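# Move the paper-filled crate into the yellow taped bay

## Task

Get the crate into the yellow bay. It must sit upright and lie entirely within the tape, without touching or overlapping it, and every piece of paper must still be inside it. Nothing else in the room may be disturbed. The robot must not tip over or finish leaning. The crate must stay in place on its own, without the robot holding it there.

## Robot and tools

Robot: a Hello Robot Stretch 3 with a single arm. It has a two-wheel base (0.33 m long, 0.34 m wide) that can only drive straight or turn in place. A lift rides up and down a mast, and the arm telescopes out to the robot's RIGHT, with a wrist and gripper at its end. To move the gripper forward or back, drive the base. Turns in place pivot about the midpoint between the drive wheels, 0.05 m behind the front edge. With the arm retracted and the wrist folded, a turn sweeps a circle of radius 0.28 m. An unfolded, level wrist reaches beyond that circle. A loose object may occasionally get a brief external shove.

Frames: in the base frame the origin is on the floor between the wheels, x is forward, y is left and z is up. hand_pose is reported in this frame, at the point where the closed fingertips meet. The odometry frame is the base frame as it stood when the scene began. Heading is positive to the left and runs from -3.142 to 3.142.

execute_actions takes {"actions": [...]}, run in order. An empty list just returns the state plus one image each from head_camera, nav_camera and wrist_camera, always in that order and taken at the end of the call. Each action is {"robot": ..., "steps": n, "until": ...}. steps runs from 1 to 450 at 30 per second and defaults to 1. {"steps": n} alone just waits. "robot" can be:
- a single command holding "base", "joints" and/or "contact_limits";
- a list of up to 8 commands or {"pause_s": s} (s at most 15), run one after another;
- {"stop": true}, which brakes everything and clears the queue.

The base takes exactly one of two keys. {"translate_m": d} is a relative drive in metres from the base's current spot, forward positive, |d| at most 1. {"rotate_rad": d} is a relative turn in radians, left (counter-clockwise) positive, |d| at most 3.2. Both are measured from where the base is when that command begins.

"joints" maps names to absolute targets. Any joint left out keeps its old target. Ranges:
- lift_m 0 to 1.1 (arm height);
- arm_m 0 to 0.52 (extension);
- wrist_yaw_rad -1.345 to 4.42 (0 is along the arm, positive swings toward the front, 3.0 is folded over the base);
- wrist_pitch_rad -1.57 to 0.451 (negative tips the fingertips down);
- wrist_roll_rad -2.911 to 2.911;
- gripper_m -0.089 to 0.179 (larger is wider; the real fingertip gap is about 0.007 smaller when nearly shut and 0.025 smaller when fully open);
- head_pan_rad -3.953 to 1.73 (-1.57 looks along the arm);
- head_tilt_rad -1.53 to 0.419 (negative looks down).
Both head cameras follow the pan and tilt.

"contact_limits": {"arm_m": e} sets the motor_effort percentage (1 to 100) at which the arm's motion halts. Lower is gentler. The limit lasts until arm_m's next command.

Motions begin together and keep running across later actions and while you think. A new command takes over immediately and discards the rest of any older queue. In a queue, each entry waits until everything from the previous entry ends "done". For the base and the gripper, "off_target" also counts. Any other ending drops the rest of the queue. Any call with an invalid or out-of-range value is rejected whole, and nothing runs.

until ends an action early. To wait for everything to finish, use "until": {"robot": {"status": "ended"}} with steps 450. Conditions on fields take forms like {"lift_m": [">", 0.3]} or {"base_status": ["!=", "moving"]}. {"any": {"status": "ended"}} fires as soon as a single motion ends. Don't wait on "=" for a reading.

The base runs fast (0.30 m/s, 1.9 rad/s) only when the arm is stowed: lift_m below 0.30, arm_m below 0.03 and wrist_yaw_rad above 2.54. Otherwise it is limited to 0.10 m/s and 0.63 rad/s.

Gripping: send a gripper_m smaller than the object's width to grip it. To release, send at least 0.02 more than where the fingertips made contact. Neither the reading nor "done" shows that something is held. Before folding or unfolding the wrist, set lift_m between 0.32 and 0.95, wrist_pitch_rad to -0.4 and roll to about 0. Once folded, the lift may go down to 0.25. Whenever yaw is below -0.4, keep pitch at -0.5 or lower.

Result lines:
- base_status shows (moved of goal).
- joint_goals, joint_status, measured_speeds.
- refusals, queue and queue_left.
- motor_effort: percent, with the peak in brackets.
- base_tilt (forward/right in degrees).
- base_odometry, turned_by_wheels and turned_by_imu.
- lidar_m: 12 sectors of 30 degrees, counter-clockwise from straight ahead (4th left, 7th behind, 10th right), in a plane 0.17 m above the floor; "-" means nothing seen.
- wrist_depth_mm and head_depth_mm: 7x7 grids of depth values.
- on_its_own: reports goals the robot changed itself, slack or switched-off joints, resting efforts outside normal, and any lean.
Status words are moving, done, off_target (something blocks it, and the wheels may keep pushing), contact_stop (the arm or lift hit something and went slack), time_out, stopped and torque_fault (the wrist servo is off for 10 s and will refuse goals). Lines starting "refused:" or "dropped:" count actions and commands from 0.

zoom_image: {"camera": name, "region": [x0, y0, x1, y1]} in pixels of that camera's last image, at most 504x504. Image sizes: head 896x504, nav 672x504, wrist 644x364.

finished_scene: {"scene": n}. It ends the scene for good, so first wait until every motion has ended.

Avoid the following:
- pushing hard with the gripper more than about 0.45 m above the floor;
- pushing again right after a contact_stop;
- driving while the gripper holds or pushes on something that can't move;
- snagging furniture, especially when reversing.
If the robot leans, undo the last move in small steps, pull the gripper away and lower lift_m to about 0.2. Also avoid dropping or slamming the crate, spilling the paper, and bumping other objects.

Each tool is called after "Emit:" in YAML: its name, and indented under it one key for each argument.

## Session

Emit:
execute_actions:
  actions:
    - {"robot":{"joints":{"head_tilt_rad":-0.8}},"steps":50}

Scene clock: 1.67 s.
robot.base_odometry: x=+0.000 y=+0.000 heading=+0.000 (m, m, rad; robot's odometry frame)
robot.turned_by_wheels: +0.000 (rad since the last result)
robot.turned_by_imu: +0.000 (rad since the last result)
robot.base_tilt: forward=+0.0 right=+1.2 (deg)
robot.lidar_m: 1.74 1.37 1.28 1.91 1.72 1.51 2.11 2.21 1.73 1.78 2.44 2.45
robot.head_depth_mm: 2469 2545 2061 1716 1475 1292 1146 / 2252 2486 2054 1710 1469 1301 1144 / 2030 2288 2057 1709 1489 1286 1148 / 1880 2138 2062 1703 1478 1288 1152 / 1739 1955 2066 1736 1482 1289 1155 / 1600 1793 1954 1739 1479 1296 1153 / 1462 1392 1752 1667 1478 1299 1154
robot.base_status: not_commanded
robot.joint_positions: lift_m=+0.337 arm_m=-0.001 wrist_yaw_rad=+2.986 wrist_pitch_rad=-0.532 wrist_roll_rad=+0.017 gripper_m=+0.037 head_pan_rad=-0.012 head_tilt_rad=-0.790
robot.joint_goals: lift_m=+0.337 arm_m=-0.001 wrist_yaw_rad=+2.986 wrist_pitch_rad=-0.532 wrist_roll_rad=+0.017 gripper_m=+0.037 head_pan_rad=-0.012 head_tilt_rad=-0.800
robot.joint_status: lift_m=not_commanded arm_m=not_commanded wrist_yaw_rad=not_commanded wrist_pitch_rad=not_commanded wrist_roll_rad=not_commanded gripper_m=not_commanded head_pan_rad=not_commanded head_tilt_rad=done
robot.measured_speeds: translate_m=+0.000 rotate_rad=+0.000 lift_m=+0.000 arm_m=+0.000 wrist_yaw_rad=+0.000 wrist_pitch_rad=+0.000 wrist_roll_rad=+0.000 head_pan_rad=+0.000 head_tilt_rad=+0.000
robot: refusals=0 queue=done queue_left=0
robot.motor_effort: left_wheel=+0(0) right_wheel=+0(0) lift_m=+19(19) arm_m=+1(1) wrist_yaw_rad=+0(0) wrist_pitch_rad=+6(6) wrist_roll_rad=+1(1) gripper_m=-1(0) head_pan_rad=+0(0) head_tilt_rad=-4(29) (%)
robot.hand_pose: x=+0.0112 y=+0.0621 z=+0.3248 quat_wxyz=(+0.240, +0.700, +0.130, +0.660) (m; robot's base frame)
robot.wrist_depth_mm: - - - - - - - / 940 - - - - - - / 797 - 803 810 830 842 863 / 656 651 675 693 702 707 723 / 559 569 - 589 597 609 616 / 497 522 - - 533 524 541 / - - - 462 461 470 475
pictures: head_camera (sideways: a quarter turn clockwise sets it upright), nav_camera (sideways: a quarter turn counterclockwise sets it upright), wrist_camera
Images, in order (width x height): head_camera 896x504, nav_camera 672x504, wrist_camera 644x364.

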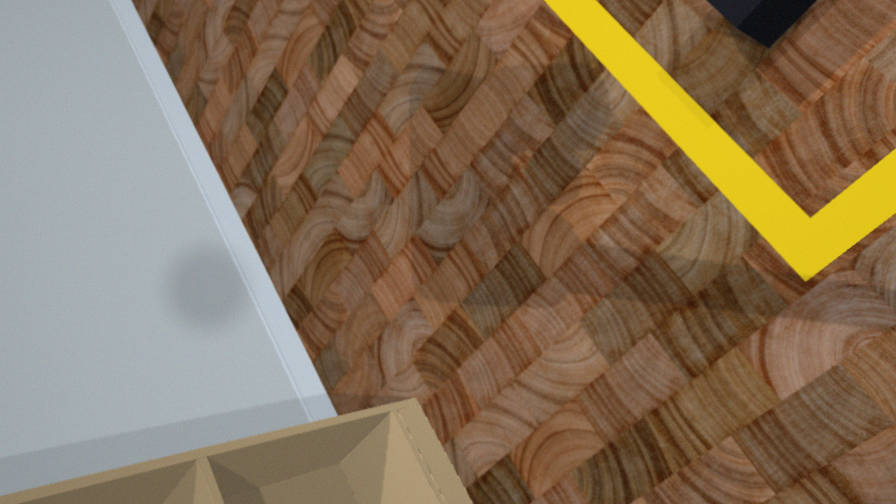

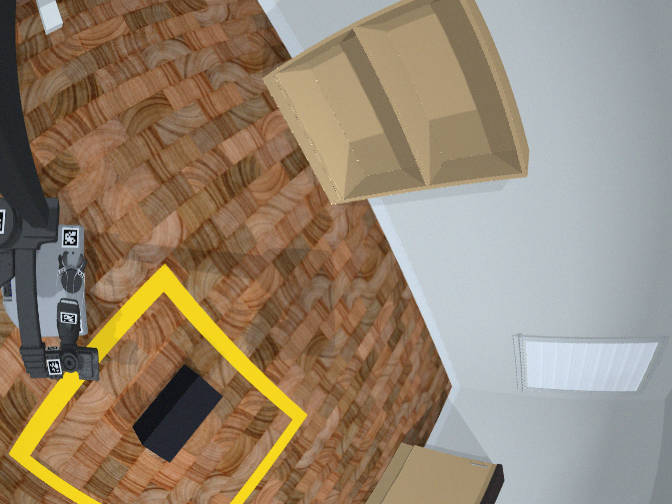

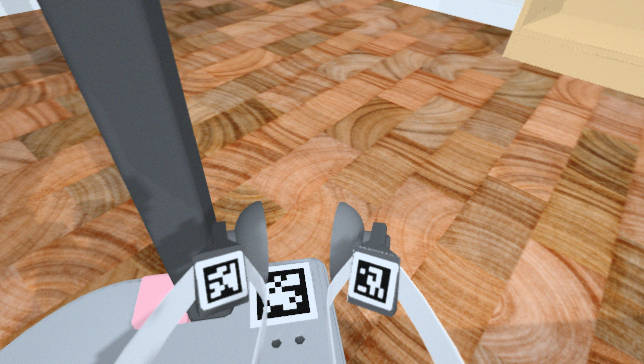

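Bay is front-right. Find the crate.

Emit:
execute_actions:
  actions:
    - {"robot":{"joints":{"head_pan_rad":-1.3,"head_tilt_rad":-0.9}},"steps":70}

Emit:
execute_actions:
  actions:
    - {"robot":{"joints":{"head_pan_rad":-3.2,"head_tilt_rad":-0.7}},"steps":80}

Scene clock: 6.73 s.
robot.base_odometry: x=+0.000 y=+0.000 heading=+0.000 (m, m, rad; robot's odometry frame)
robot.turned_by_wheels: +0.000 (rad since the last result)
robot.turned_by_imu: -0.001 (rad since the last result)
robot.base_tilt: forward=-0.2 right=+1.2 (deg)
robot.lidar_m: 1.74 1.37 1.28 1.91 1.73 1.51 2.10 2.20 1.73 1.79 2.44 2.45
robot.head_depth_mm: 2647 2159 1825 1576 1382 1249 1122 / 2645 2170 1824 1570 1388 1244 1155 / 2644 2160 1816 1577 1402 1253 - / 2492 2175 1832 1580 1337 1245 1129 / 2398 2160 1833 1581 1246 1247 1129 / 2316 2175 1847 1588 1219 1233 1131 / 2221 2176 1828 1602 1401 1247 1131
robot.base_status: not_commanded
robot.joint_positions: lift_m=+0.337 arm_m=-0.001 wrist_yaw_rad=+2.986 wrist_pitch_rad=-0.532 wrist_roll_rad=+0.017 gripper_m=+0.037 head_pan_rad=-1.293 head_tilt_rad=-0.889
robot.joint_goals: lift_m=+0.337 arm_m=-0.001 wrist_yaw_rad=+2.986 wrist_pitch_rad=-0.532 wrist_roll_rad=+0.017 gripper_m=+0.037 head_pan_rad=-1.300 head_tilt_rad=-0.900
robot.joint_status: lift_m=not_commanded arm_m=not_commanded wrist_yaw_rad=not_commanded wrist_pitch_rad=not_commanded wrist_roll_rad=not_commanded gripper_m=not_commanded head_pan_rad=done head_tilt_rad=done
robot.measured_speeds: translate_m=+0.000 rotate_rad=+0.000 lift_m=+0.000 arm_m=+0.000 wrist_yaw_rad=+0.000 wrist_pitch_rad=+0.000 wrist_roll_rad=+0.000 head_pan_rad=+0.000 head_tilt_rad=+0.000
robot: refusals=0 queue=done queue_left=0
robot.motor_effort: left_wheel=+0(0) right_wheel=+0(1) lift_m=+19(19) arm_m=+1(1) wrist_yaw_rad=+0(0) wrist_pitch_rad=+6(6) wrist_roll_rad=+1(1) gripper_m=+0(1) head_pan_rad=-4(41) head_tilt_rad=-4(12) (%)
robot.hand_pose: x=+0.0112 y=+0.0621 z=+0.3248 quat_wxyz=(+0.240, +0.700, +0.130, +0.660) (m; robot's base frame)
robot.wrist_depth_mm: - - - - - - - / 951 - 999 - - - - / 779 - 813 825 837 865 889 / 661 644 673 674 707 705 715 / 568 571 - 589 599 606 607 / 504 519 - - 531 527 538 / - - - 457 464 472 472
pictures: head_camera (sideways: a quarter turn clockwise sets it upright), nav_camera (sideways: a quarter turn counterclockwise sets it upright), wrist_camera
Images, in order (width x height): head_camera 896x504, nav_camera 672x504, wrist_camera 644x364.

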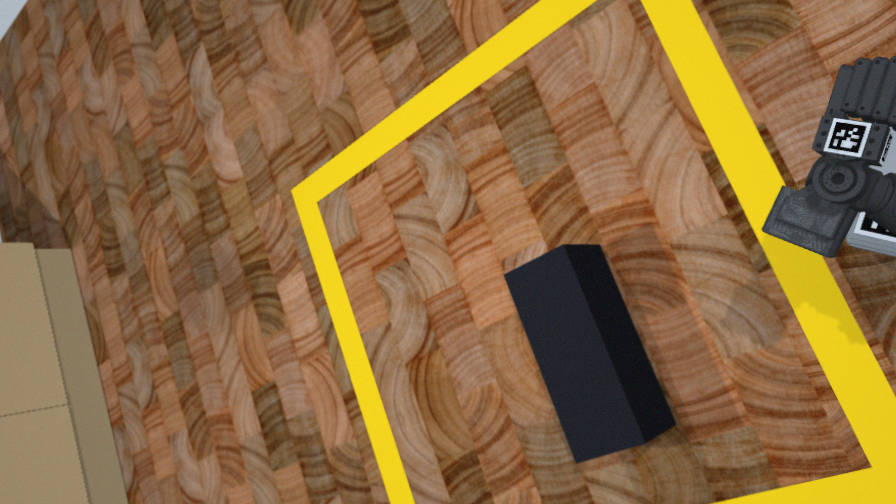

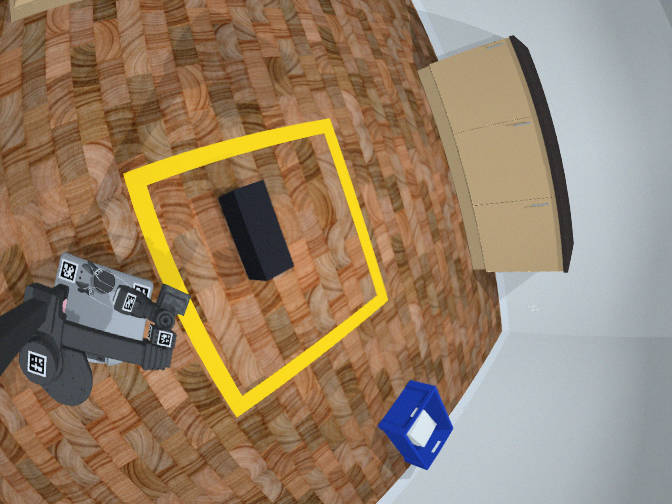

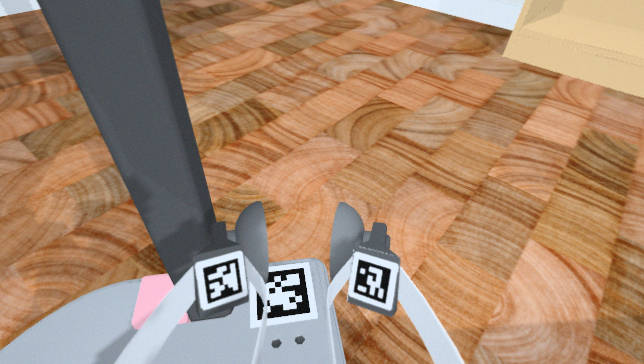

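Scene clock: 9.40 s.
robot.base_odometry: x=+0.000 y=+0.000 heading=+0.000 (m, m, rad; robot's odometry frame)
robot.turned_by_wheels: +0.000 (rad since the last result)
robot.turned_by_imu: -0.001 (rad since the last result)
robot.base_tilt: forward=-0.2 right=+1.2 (deg)
robot.lidar_m: 1.73 1.37 1.28 1.90 1.72 1.51 2.11 2.20 1.73 1.79 2.45 2.45
robot.head_depth_mm: 1715 1355 2044 1870 1565 1350 1185 / 1860 1357 1808 1853 1571 1348 1181 / 2027 1438 2328 1873 1570 1342 1202 / 2235 2523 2330 1873 1571 1349 1186 / 2417 2702 2345 1878 1558 1354 1187 / 2277 2527 2354 1874 1586 1346 1183 / 2119 2333 2331 1889 1568 1350 1190
robot.base_status: not_commanded
robot.joint_positions: lift_m=+0.337 arm_m=-0.001 wrist_yaw_rad=+2.986 wrist_pitch_rad=-0.532 wrist_roll_rad=+0.017 gripper_m=+0.037 head_pan_rad=-3.193 head_tilt_rad=-0.705
robot.joint_goals: lift_m=+0.337 arm_m=-0.001 wrist_yaw_rad=+2.986 wrist_pitch_rad=-0.532 wrist_roll_rad=+0.017 gripper_m=+0.037 head_pan_rad=-3.200 head_tilt_rad=-0.700
robot.joint_status: lift_m=not_commanded arm_m=not_commanded wrist_yaw_rad=not_commanded wrist_pitch_rad=not_commanded wrist_roll_rad=not_commanded gripper_m=not_commanded head_pan_rad=done head_tilt_rad=done
robot.measured_speeds: translate_m=+0.000 rotate_rad=+0.000 lift_m=+0.000 arm_m=+0.000 wrist_yaw_rad=+0.000 wrist_pitch_rad=+0.000 wrist_roll_rad=+0.000 head_pan_rad=+0.000 head_tilt_rad=+0.000
robot: refusals=0 queue=done queue_left=0
robot.motor_effort: left_wheel=+0(0) right_wheel=+0(0) lift_m=+19(19) arm_m=+0(0) wrist_yaw_rad=-1(0) wrist_pitch_rad=+6(6) wrist_roll_rad=+0(0) gripper_m=-2(0) head_pan_rad=-4(41) head_tilt_rad=+2(14) (%)
robot.hand_pose: x=+0.0112 y=+0.0621 z=+0.3248 quat_wxyz=(+0.240, +0.700, +0.130, +0.660) (m; robot's base frame)
robot.wrist_depth_mm: - - - - - - - / 961 - - - - - - / 780 - 816 825 836 847 862 / 654 655 679 678 701 699 721 / 562 571 - 590 598 603 623 / 502 522 - - 531 527 539 / - - - 459 463 470 476
pictures: head_camera (sideways: a quarter turn clockwise sets it upright), nav_camera (sideways: a quarter turn counterclockwise sets it upright), wrist_camera
Images, in order (width x height): head_camera 896x504, nav_camera 672x504, wrist_camera 644x364.

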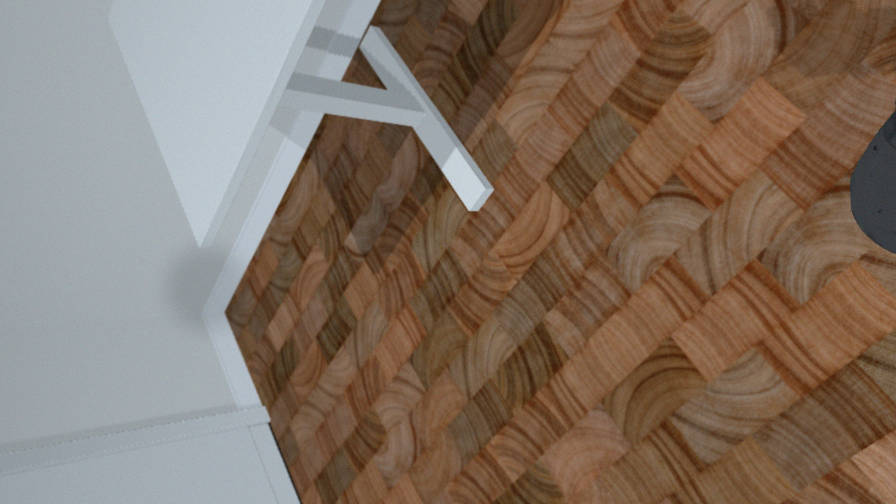

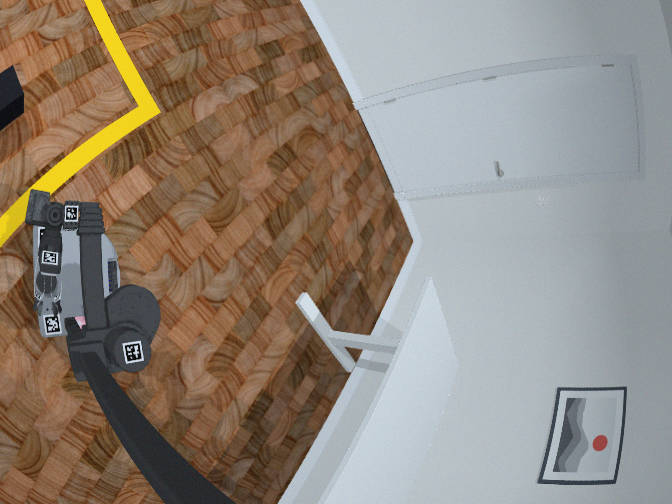

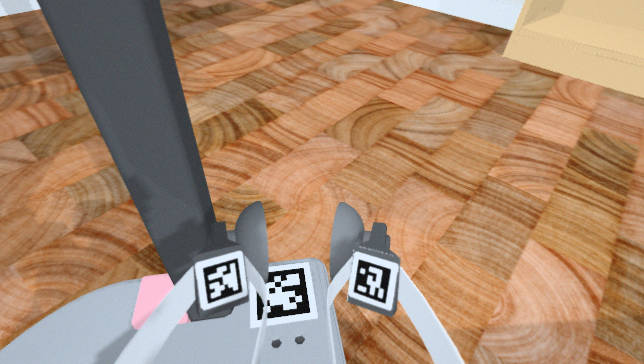

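Emit:
execute_actions:
  actions:
    - {"robot":[{"base":{"rotate_rad":-2.085},"joints":{"lift_m":0.28,"wrist_yaw_rad":3.0,"head_pan_rad":-0.8,"head_tilt_rad":-0.9}},{"base":{"translate_m":0.98}},{"base":{"rotate_rad":1.135}},{"base":{"translate_m":0.5}}],"steps":450,"until":{"robot":{"status":"ended"}}}

Scene clock: 40.20 s.
robot.base_odometry: x=-0.191 y=-1.260 heading=-0.950 (m, m, rad; robot's odometry frame)
robot.turned_by_wheels: -0.950 (rad since the last result)
robot.turned_by_imu: -0.947 (rad since the last result)
robot.base_tilt: forward=-0.1 right=+1.2 (deg)
robot.lidar_m: 1.59 1.63 2.12 2.21 2.51 2.50 2.13 1.90 1.34 0.53 0.55 0.62
robot.head_depth_mm: 1240 1404 1573 1512 1369 1245 1122 / 1324 1519 1648 1450 1374 1228 1141 / 1438 1659 1792 1472 1330 1242 1143 / 1552 1800 1832 1578 1323 1248 1130 / 1688 1979 1822 1568 1393 1246 1125 / 1866 2120 1829 1581 1401 1244 1132 / 2067 2159 1812 1580 1394 1249 1131
robot.base_status: done (translate_m +0.5000 of +0.5000)
robot.joint_positions: lift_m=+0.280 arm_m=-0.001 wrist_yaw_rad=+2.999 wrist_pitch_rad=-0.532 wrist_roll_rad=+0.017 gripper_m=+0.037 head_pan_rad=-0.807 head_tilt_rad=-0.889
robot.joint_goals: lift_m=+0.280 arm_m=-0.001 wrist_yaw_rad=+3.000 wrist_pitch_rad=-0.532 wrist_roll_rad=+0.017 gripper_m=+0.037 head_pan_rad=-0.800 head_tilt_rad=-0.900
robot.joint_status: lift_m=done arm_m=not_commanded wrist_yaw_rad=done wrist_pitch_rad=not_commanded wrist_roll_rad=not_commanded gripper_m=not_commanded head_pan_rad=done head_tilt_rad=done
robot.measured_speeds: translate_m=+0.000 rotate_rad=+0.000 lift_m=+0.000 arm_m=+0.000 wrist_yaw_rad=+0.000 wrist_pitch_rad=+0.000 wrist_roll_rad=+0.000 head_pan_rad=+0.000 head_tilt_rad=+0.000
robot: refusals=0 queue=done queue_left=0
robot.motor_effort: left_wheel=-2(9) right_wheel=+2(9) lift_m=+15(20) arm_m=+0(0) wrist_yaw_rad=+1(3) wrist_pitch_rad=+6(6) wrist_roll_rad=+1(0) gripper_m=-1(0) head_pan_rad=+3(38) head_tilt_rad=-4(16) (%)
robot.hand_pose: x=+0.0084 y=+0.0624 z=+0.2682 quat_wxyz=(+0.235, +0.699, +0.135, +0.662) (m; robot's base frame)
robot.wrist_depth_mm: - - - - - - - / 824 - 887 903 917 942 956 / 682 - 704 720 736 749 775 / 575 579 597 593 615 630 627 / 498 521 - 550 521 529 538 / - - - - 463 467 468 / - - - - 410 409 416
pictures: head_camera (sideways: a quarter turn clockwise sets it upright), nav_camera (sideways: a quarter turn counterclockwise sets it upright), wrist_camera
Images, in order (width x height): head_camera 896x504, nav_camera 672x504, wrist_camera 644x364.

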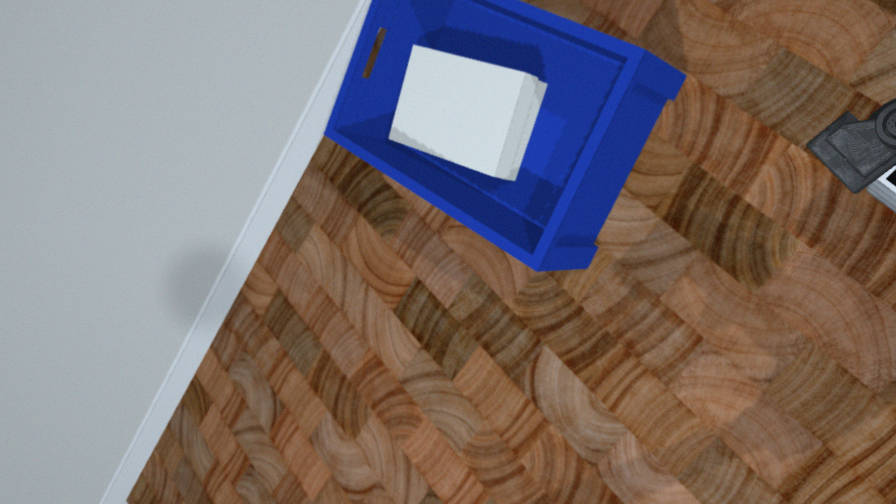

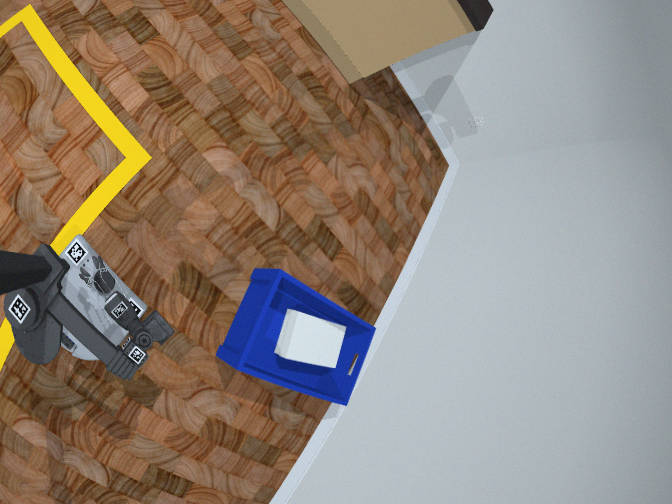

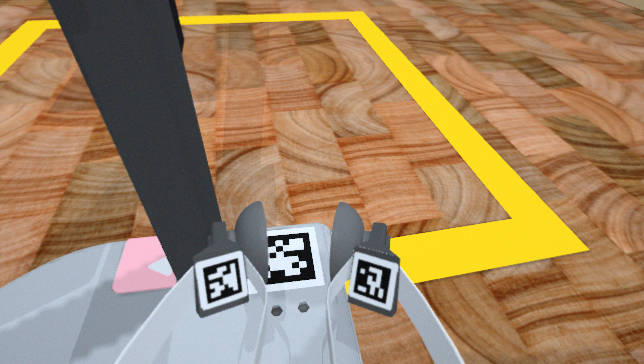

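Emit:
execute_actions:
  actions:
    - {"robot":[{"base":{"translate_m":0.68}},{"base":{"rotate_rad":-1.5}},{"base":{"translate_m":0.4},"joints":{"lift_m":0.6,"head_pan_rad":-1.4,"head_tilt_rad":-1.0}},{"joints":{"wrist_yaw_rad":0,"gripper_m":0.12,"wrist_pitch_rad":-0.4}},{"joints":{"wrist_pitch_rad":-1.5,"arm_m":0.3}}],"steps":450,"until":{"robot":{"status":"ended"}}}
    - {"steps":300,"until":{"robot":{"status":"ended"}}}

Scene clock: 63.53 s.
robot.base_odometry: x=-0.104 y=-2.068 heading=-2.450 (m, m, rad; robot's odometry frame)
robot.turned_by_wheels: -1.500 (rad since the last result)
robot.turned_by_imu: -1.501 (rad since the last result)
robot.base_tilt: forward=+0.0 right=+1.1 (deg)
robot.lidar_m: 0.60 0.86 1.20 0.94 0.95 1.32 2.94 2.81 3.32 0.25 0.26 0.33
robot.head_depth_mm: 2199 1889 1713 - - - - / 2177 1880 1720 1444 1335 1213 - / 2188 1890 1664 1456 1333 1207 - / 2207 1883 1655 1483 1306 1179 1130 / 2200 1884 1671 1486 1326 1184 1115 / 1992 1894 1664 1484 1215 1174 1120 / 1608 1709 1631 1478 1225 1172 1117
robot.base_status: done (translate_m +0.4000 of +0.4000)
robot.joint_positions: lift_m=+0.600 arm_m=+0.300 wrist_yaw_rad=+0.000 wrist_pitch_rad=-1.496 wrist_roll_rad=+0.017 gripper_m=+0.120 head_pan_rad=-1.393 head_tilt_rad=-0.988
robot.joint_goals: lift_m=+0.600 arm_m=+0.300 wrist_yaw_rad=+0.000 wrist_pitch_rad=-1.500 wrist_roll_rad=+0.017 gripper_m=+0.120 head_pan_rad=-1.400 head_tilt_rad=-1.000
robot.joint_status: lift_m=done arm_m=done wrist_yaw_rad=done wrist_pitch_rad=done wrist_roll_rad=not_commanded gripper_m=done head_pan_rad=done head_tilt_rad=done
robot.measured_speeds: translate_m=+0.000 rotate_rad=+0.000 lift_m=+0.000 arm_m=+0.000 wrist_yaw_rad=+0.000 wrist_pitch_rad=+0.000 wrist_roll_rad=+0.000 head_pan_rad=+0.000 head_tilt_rad=+0.000
robot: refusals=0 queue=done queue_left=0
robot.motor_effort: left_wheel=+1(9) right_wheel=-2(7) lift_m=+22(22) arm_m=+5(4) wrist_yaw_rad=+0(2) wrist_pitch_rad=-1(9) wrist_roll_rad=+1(1) gripper_m=+0(89) head_pan_rad=-3(34) head_tilt_rad=-5(12) (%)
robot.hand_pose: x=-0.0216 y=-0.4398 z=+0.4812 quat_wxyz=(+0.514, +0.477, -0.522, -0.485) (m; robot's base frame)
robot.wrist_depth_mm: 416 410 503 628 629 635 645 / 568 616 621 634 642 651 661 / 616 628 620 651 649 656 678 / 528 634 640 660 673 660 682 / 535 560 665 678 681 687 693 / 551 - 507 694 694 708 715 / 486 463 686 - 716 716 734
pictures: head_camera (sideways: a quarter turn clockwise sets it upright), nav_camera (sideways: a quarter turn counterclockwise sets it upright), wrist_camera
Images, in order (width x height): head_camera 896x504, nav_camera 672x504, wrist_camera 644x364.

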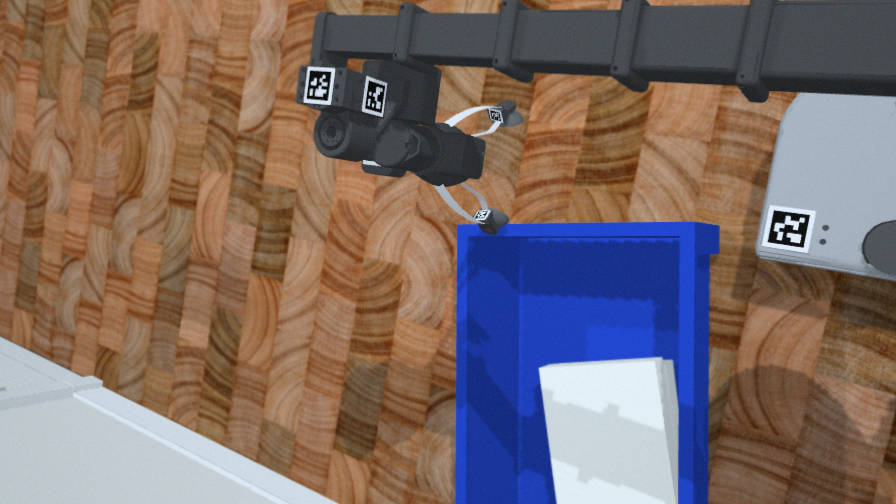

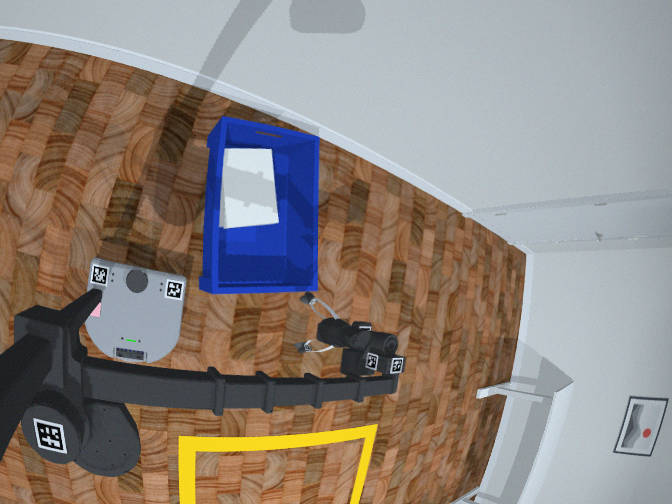

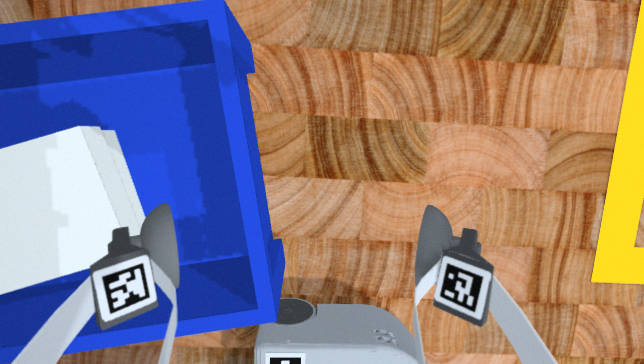

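Emit:
execute_actions:
  actions:
    - {"robot":{"base":{"translate_m":0.11},"joints":{"arm_m":0.22,"lift_m":0.4,"wrist_roll_rad":-0.1}},"steps":200,"until":{"robot":{"status":"ended"}}}
    - {"robot":{"joints":{"lift_m":0.31}},"steps":200,"until":{"robot":{"status":"ended"}}}

Scene clock: 72.40 s.
robot.base_odometry: x=-0.188 y=-2.138 heading=-2.450 (m, m, rad; robot's odometry frame)
robot.turned_by_wheels: +0.000 (rad since the last result)
robot.turned_by_imu: -0.002 (rad since the last result)
robot.base_tilt: forward=+0.0 right=+1.1 (deg)
robot.lidar_m: 0.72 0.75 1.05 1.23 1.00 1.32 3.06 2.91 0.25 0.25 0.25 0.30
robot.head_depth_mm: 2182 1894 1654 1477 1334 1207 1119 / 2171 1900 1664 1471 1375 1222 - / 2162 1885 1661 1487 1323 1164 - / 2197 1896 1674 1476 1327 1201 1130 / 2105 1899 1663 1483 1239 1169 1112 / 1739 1834 1660 1482 1221 1162 1117 / 1404 1488 1574 1490 1228 1167 1119
robot.base_status: done (translate_m +0.1100 of +0.1100)
robot.joint_positions: lift_m=+0.310 arm_m=+0.220 wrist_yaw_rad=+0.000 wrist_pitch_rad=-1.496 wrist_roll_rad=-0.097 gripper_m=+0.120 head_pan_rad=-1.393 head_tilt_rad=-0.988
robot.joint_goals: lift_m=+0.310 arm_m=+0.220 wrist_yaw_rad=+0.000 wrist_pitch_rad=-1.500 wrist_roll_rad=-0.100 gripper_m=+0.120 head_pan_rad=-1.400 head_tilt_rad=-1.000
robot.joint_status: lift_m=done arm_m=done wrist_yaw_rad=done wrist_pitch_rad=done wrist_roll_rad=done gripper_m=done head_pan_rad=done head_tilt_rad=done
robot.measured_speeds: translate_m=+0.000 rotate_rad=+0.000 lift_m=+0.000 arm_m=+0.000 wrist_yaw_rad=+0.000 wrist_pitch_rad=+0.000 wrist_roll_rad=+0.000 head_pan_rad=+0.000 head_tilt_rad=+0.000
robot: refusals=0 queue=done queue_left=0
robot.motor_effort: left_wheel=+1(5) right_wheel=+3(4) lift_m=+14(25) arm_m=-3(5) wrist_yaw_rad=+0(0) wrist_pitch_rad=-1(1) wrist_roll_rad=+0(1) gripper_m=-5(5) head_pan_rad=-3(3) head_tilt_rad=-5(4) (%)
robot.hand_pose: x=-0.0216 y=-0.3602 z=+0.1917 quat_wxyz=(+0.543, +0.504, -0.492, -0.458) (m; robot's base frame)
robot.wrist_depth_mm: 298 326 328 331 130 348 350 / 290 331 335 339 132 356 359 / 268 338 344 349 135 360 369 / 258 346 350 353 138 374 379 / 248 350 357 361 141 379 388 / 349 - 361 335 144 392 397 / 285 272 269 266 148 399 407
pictures: head_camera (sideways: a quarter turn clockwise sets it upright), nav_camera (sideways: a quarter turn counterclockwise sets it upright), wrist_camera
Images, in order (width x height): head_camera 896x504, nav_camera 672x504, wrist_camera 644x364.

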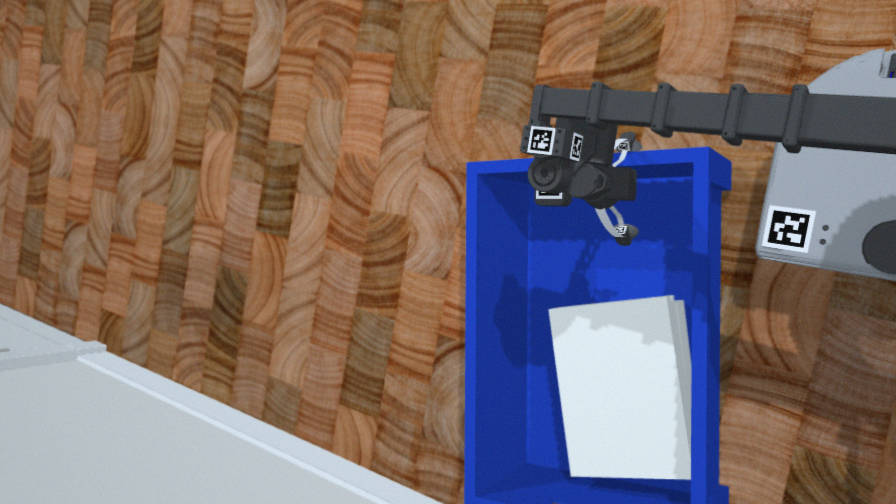

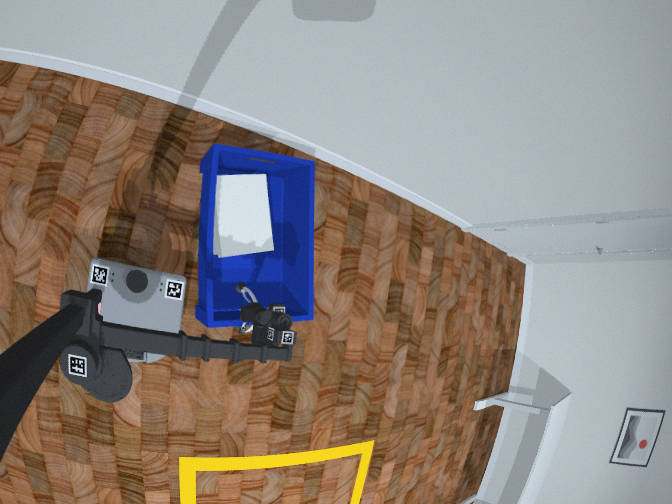

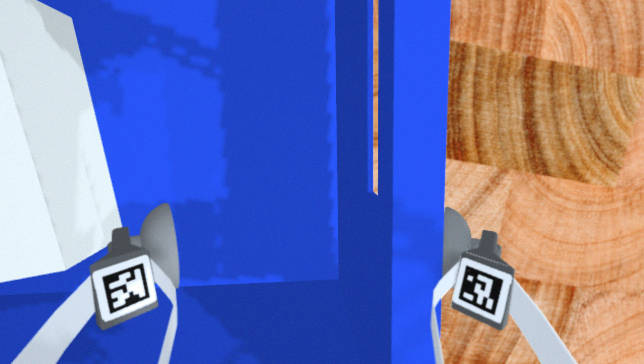

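Straddled. Grip, drag, extending outward.

Emit:
execute_actions:
  actions:
    - {"robot":[{"joints":{"lift_m":0.28}},{"joints":{"gripper_m":-0.025}},{"pause_s":1},{"base":{"translate_m":-1.0},"joints":{"arm_m":0.3,"head_pan_rad":-1.7}}],"steps":450,"until":{"robot":{"status":"ended"}}}

Scene clock: 75.43 s.
robot.base_odometry: x=-0.188 y=-2.138 heading=-2.450 (m, m, rad; robot's odometry frame)
robot.turned_by_wheels: +0.000 (rad since the last result)
robot.turned_by_imu: -0.001 (rad since the last result)
robot.base_tilt: forward=+0.0 right=+1.1 (deg)
robot.lidar_m: 0.72 0.75 1.05 1.24 1.00 1.32 3.05 2.92 0.25 0.25 0.25 0.30
robot.head_depth_mm: 2188 1858 1658 1484 1330 1213 1114 / 2192 1892 1673 1483 1362 1213 - / 2197 1884 1667 1477 1322 1168 - / 2188 1899 1660 1477 1333 1198 1133 / 2098 1883 1648 1473 1241 1173 1115 / 1745 1820 1668 1481 1227 1160 1116 / 1402 1490 1570 1482 1229 1170 1119
robot.base_status: done (translate_m +0.1100 of +0.1100)
robot.joint_positions: lift_m=+0.292 arm_m=+0.220 wrist_yaw_rad=+0.000 wrist_pitch_rad=-1.494 wrist_roll_rad=-0.098 gripper_m=+0.120 head_pan_rad=-1.393 head_tilt_rad=-0.988
robot.joint_goals: lift_m=+0.292 arm_m=+0.220 wrist_yaw_rad=+0.000 wrist_pitch_rad=-1.500 wrist_roll_rad=-0.100 gripper_m=+0.120 head_pan_rad=-1.400 head_tilt_rad=-1.000
robot.joint_status: lift_m=contact_stop arm_m=done wrist_yaw_rad=done wrist_pitch_rad=done wrist_roll_rad=done gripper_m=done head_pan_rad=done head_tilt_rad=done
robot.measured_speeds: translate_m=+0.000 rotate_rad=-0.003 lift_m=-0.010 arm_m=+0.000 wrist_yaw_rad=+0.010 wrist_pitch_rad=+0.048 wrist_roll_rad=+0.000 head_pan_rad=+0.000 head_tilt_rad=+0.000
robot: refusals=0 queue=dropped queue_left=0
robot.on_its_own: lift_m is slack since a contact_stop, until your next command for it (your +0.280 is given up)
robot.motor_effort: left_wheel=-2(2) right_wheel=+9(9) lift_m=+19(20) arm_m=-4(2) wrist_yaw_rad=-1(0) wrist_pitch_rad=-3(3) wrist_roll_rad=+0(0) gripper_m=-10(10) head_pan_rad=-3(3) head_tilt_rad=-5(4) (%)
robot.hand_pose: x=-0.0216 y=-0.3608 z=+0.1731 quat_wxyz=(+0.544, +0.504, -0.492, -0.457) (m; robot's base frame)
robot.wrist_depth_mm: 302 308 312 314 112 330 335 / 294 313 318 320 114 338 343 / 283 319 325 329 117 347 351 / 260 327 330 337 120 353 362 / 250 329 339 343 122 361 368 / 336 - 344 337 125 - 374 / 279 273 270 267 128 381 385
pictures: head_camera (sideways: a quarter turn clockwise sets it upright), nav_camera (sideways: a quarter turn counterclockwise sets it upright), wrist_camera
dropped: robot: command 0 of its queue: lift_m: contact_stop
Images, in order (width x height): head_camera 896x504, nav_camera 672x504, wrist_camera 644x364.

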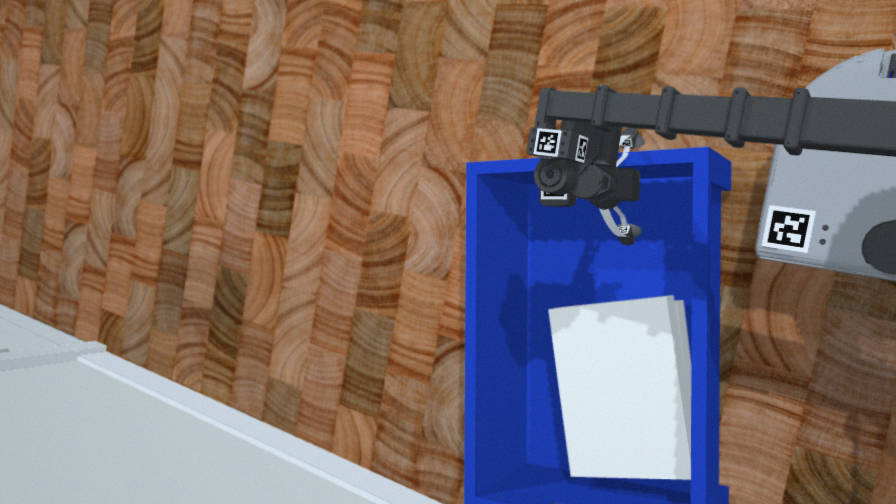

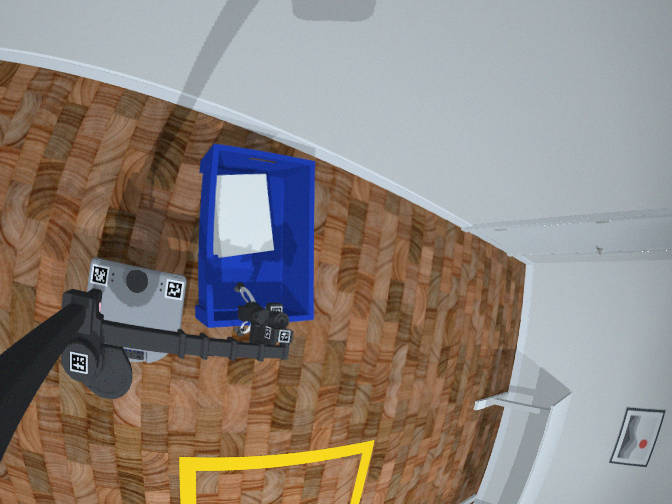

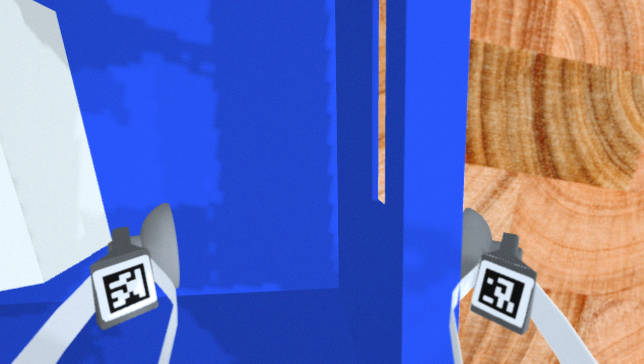

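Finger rests on the rim; back off slightly.

Emit:
execute_actions:
  actions:
    - {"robot":[{"base":{"translate_m":-0.04},"joints":{"lift_m":0.32}},{"joints":{"lift_m":0.28}},{"joints":{"gripper_m":-0.025}},{"pause_s":1},{"base":{"translate_m":-1.0},"joints":{"arm_m":0.3,"head_pan_rad":-1.7}}],"steps":450,"until":{"robot":{"status":"ended"}}}
    - {"steps":200,"until":{"robot":{"status":"ended"}}}

Scene clock: 95.33 s.
robot.base_odometry: x=+0.612 y=-1.474 heading=-2.449 (m, m, rad; robot's odometry frame)
robot.turned_by_wheels: +0.002 (rad since the last result)
robot.turned_by_imu: -0.008 (rad since the last result)
robot.base_tilt: forward=-0.1 right=+1.3 (deg)
robot.lidar_m: 1.75 1.83 0.96 0.93 0.97 1.35 2.02 1.96 2.89 0.32 0.32 0.36
robot.head_depth_mm: 2167 1880 1642 1458 1327 1211 1129 / 2188 1882 1653 1460 1339 1214 - / 2191 1884 1651 1451 1330 1230 - / 2191 1869 1665 1503 1289 1200 - / 2207 1879 1665 1461 1310 1189 1121 / 2199 1894 1659 1484 1339 1176 1116 / 2201 1907 1670 1483 1218 1136 1115
robot.base_status: done (translate_m -0.9999 of -1.0000)
robot.joint_positions: lift_m=+0.280 arm_m=+0.300 wrist_yaw_rad=+0.000 wrist_pitch_rad=-1.506 wrist_roll_rad=-0.109 gripper_m=-0.024 head_pan_rad=-1.693 head_tilt_rad=-0.988
robot.joint_goals: lift_m=+0.280 arm_m=+0.300 wrist_yaw_rad=+0.000 wrist_pitch_rad=-1.500 wrist_roll_rad=-0.100 gripper_m=-0.025 head_pan_rad=-1.700 head_tilt_rad=-1.000
robot.joint_status: lift_m=done arm_m=done wrist_yaw_rad=done wrist_pitch_rad=done wrist_roll_rad=done gripper_m=done head_pan_rad=done head_tilt_rad=done
robot.measured_speeds: translate_m=+0.000 rotate_rad=+0.000 lift_m=+0.000 arm_m=+0.000 wrist_yaw_rad=+0.000 wrist_pitch_rad=+0.000 wrist_roll_rad=+0.000 head_pan_rad=+0.000 head_tilt_rad=+0.000
robot: refusals=0 queue=done queue_left=0
robot.on_its_own: right_wheel is at rest, and its effort (-31) is outside its rest range (-18 to +18)
robot.motor_effort: left_wheel=+14(15) right_wheel=-31(34) lift_m=+16(27) arm_m=+5(12) wrist_yaw_rad=+1(2) wrist_pitch_rad=+3(25) wrist_roll_rad=+3(3) gripper_m=-29(100) head_pan_rad=-4(25) head_tilt_rad=-5(5) (%)
robot.hand_pose: x=-0.0216 y=-0.4371 z=+0.1616 quat_wxyz=(+0.543, +0.509, -0.487, -0.457) (m; robot's base frame)
robot.wrist_depth_mm: 294 298 97 307 312 317 319 / 302 305 99 313 320 324 327 / 307 311 101 321 326 330 334 / 312 318 104 326 333 336 343 / 317 324 106 227 342 344 351 / 328 332 109 110 352 356 359 / 299 276 241 318 359 365 369
pictures: head_camera (sideways: a quarter turn clockwise sets it upright), nav_camera (sideways: a quarter turn counterclockwise sets it upright), wrist_camera
Images, in order (width x height): head_camera 896x504, nav_camera 672x504, wrist_camera 644x364.

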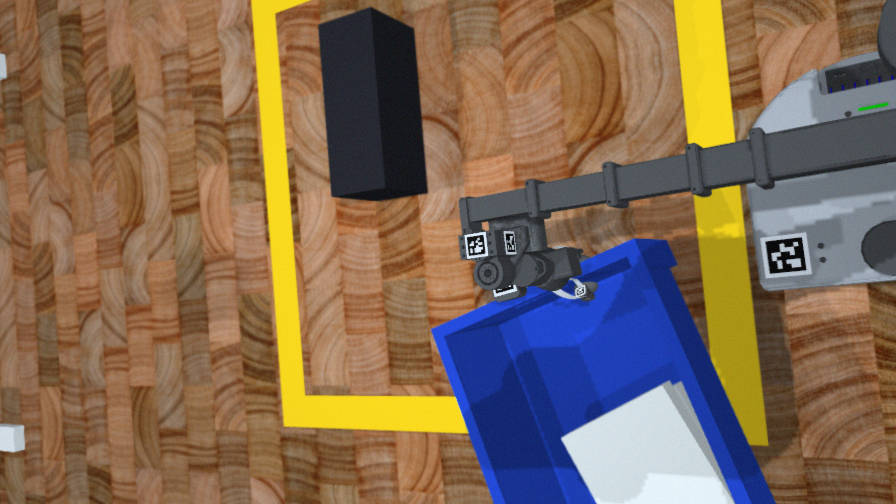

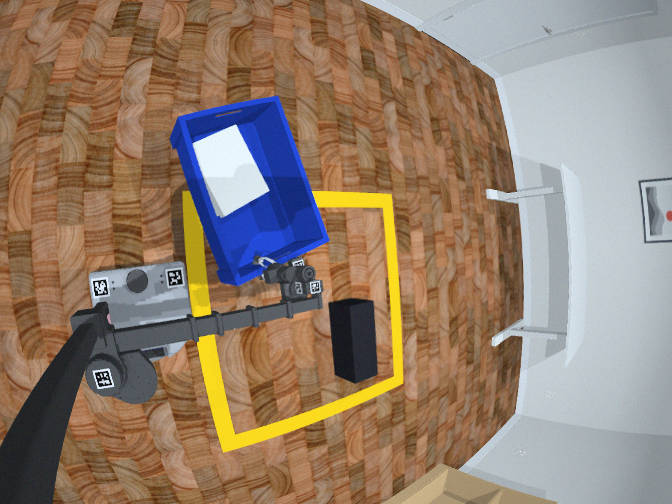

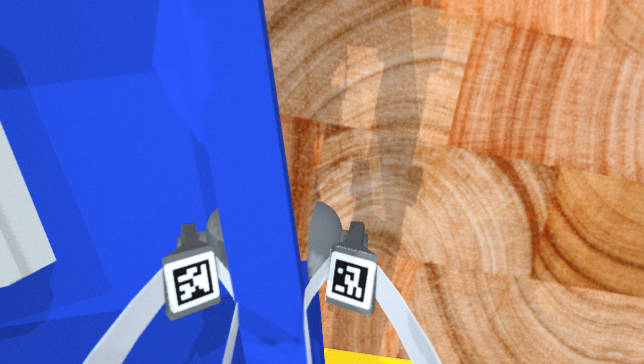

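Emit:
execute_actions:
  actions:
    - {"robot":[{"base":{"translate_m":-0.45},"joints":{"arm_m":0.28}},{"joints":{"gripper_m":0.12}},{"joints":{"lift_m":0.55}},{"joints":{"arm_m":0.05,"head_pan_rad":-1.2}}],"steps":450,"until":{"robot":{"status":"ended"}}}

Scene clock: 112.53 s.
robot.base_odometry: x=+0.958 y=-1.187 heading=-2.450 (m, m, rad; robot's odometry frame)
robot.turned_by_wheels: -0.001 (rad since the last result)
robot.turned_by_imu: -0.008 (rad since the last result)
robot.base_tilt: forward=-0.2 right=+1.0 (deg)
robot.lidar_m: 2.20 1.31 0.97 0.94 0.98 1.62 1.58 1.57 2.13 0.30 0.30 0.35
robot.head_depth_mm: 2180 1878 1656 1418 1335 - - / 2186 1888 1656 1411 1343 - - / 2186 1884 1667 1360 1330 1184 - / 2185 1882 1657 1407 1326 1196 1128 / 2193 1889 1662 1415 1218 1186 1113 / 2184 1881 1669 1395 1222 1195 1116 / 2203 1893 1665 1413 1213 1201 1117
robot.base_status: done (translate_m -0.4500 of -0.4500)
robot.joint_positions: lift_m=+0.550 arm_m=+0.050 wrist_yaw_rad=+0.000 wrist_pitch_rad=-1.500 wrist_roll_rad=-0.105 gripper_m=+0.120 head_pan_rad=-1.207 head_tilt_rad=-0.988
robot.joint_goals: lift_m=+0.550 arm_m=+0.050 wrist_yaw_rad=+0.000 wrist_pitch_rad=-1.500 wrist_roll_rad=-0.100 gripper_m=+0.120 head_pan_rad=-1.200 head_tilt_rad=-1.000
robot.joint_status: lift_m=done arm_m=done wrist_yaw_rad=done wrist_pitch_rad=done wrist_roll_rad=done gripper_m=done head_pan_rad=done head_tilt_rad=done
robot.measured_speeds: translate_m=+0.000 rotate_rad=+0.000 lift_m=+0.000 arm_m=+0.000 wrist_yaw_rad=+0.000 wrist_pitch_rad=+0.000 wrist_roll_rad=+0.000 head_pan_rad=+0.000 head_tilt_rad=+0.000
robot: refusals=0 queue=done queue_left=0
robot.motor_effort: left_wheel=+2(14) right_wheel=-3(44) lift_m=+23(19) arm_m=-3(5) wrist_yaw_rad=+0(1) wrist_pitch_rad=+1(9) wrist_roll_rad=+2(3) gripper_m=+1(86) head_pan_rad=+3(30) head_tilt_rad=-4(4) (%)
robot.hand_pose: x=-0.0216 y=-0.1893 z=+0.4312 quat_wxyz=(+0.544, +0.507, -0.489, -0.456) (m; robot's base frame)
robot.wrist_depth_mm: 446 456 562 564 578 585 596 / 455 465 533 569 590 601 612 / 570 578 580 596 598 610 627 / 581 594 599 605 611 630 636 / 594 600 617 - - 637 656 / 605 - 617 - - 654 671 / 609 618 638 - - 673 684
pictures: head_camera (sideways: a quarter turn clockwise sets it upright), nav_camera (sideways: a quarter turn counterclockwise sets it upright), wrist_camera
Images, in order (width x height): head_camera 896x504, nav_camera 672x504, wrist_camera 644x364.

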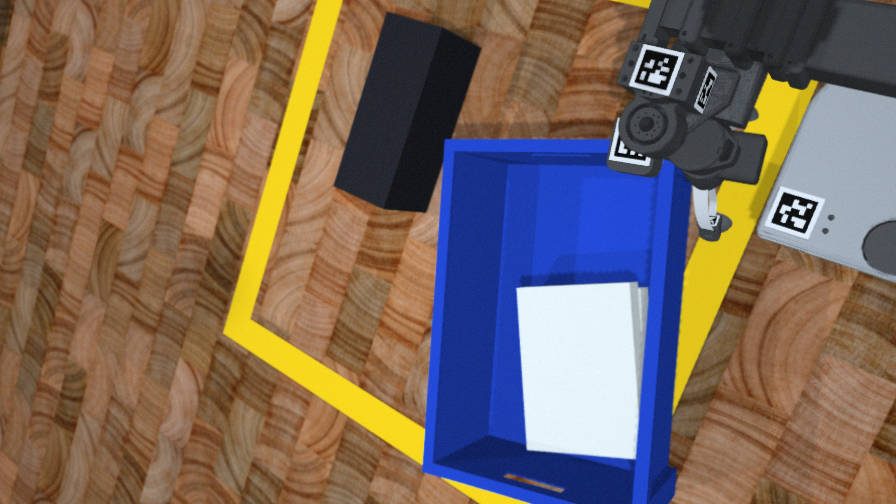

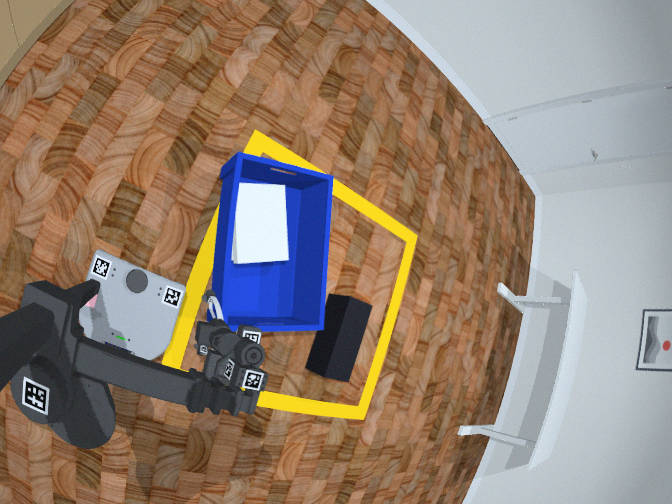

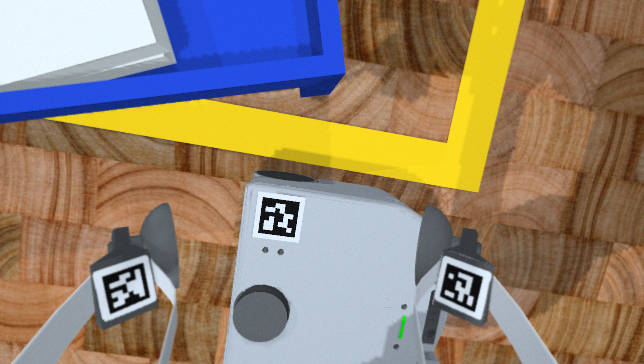

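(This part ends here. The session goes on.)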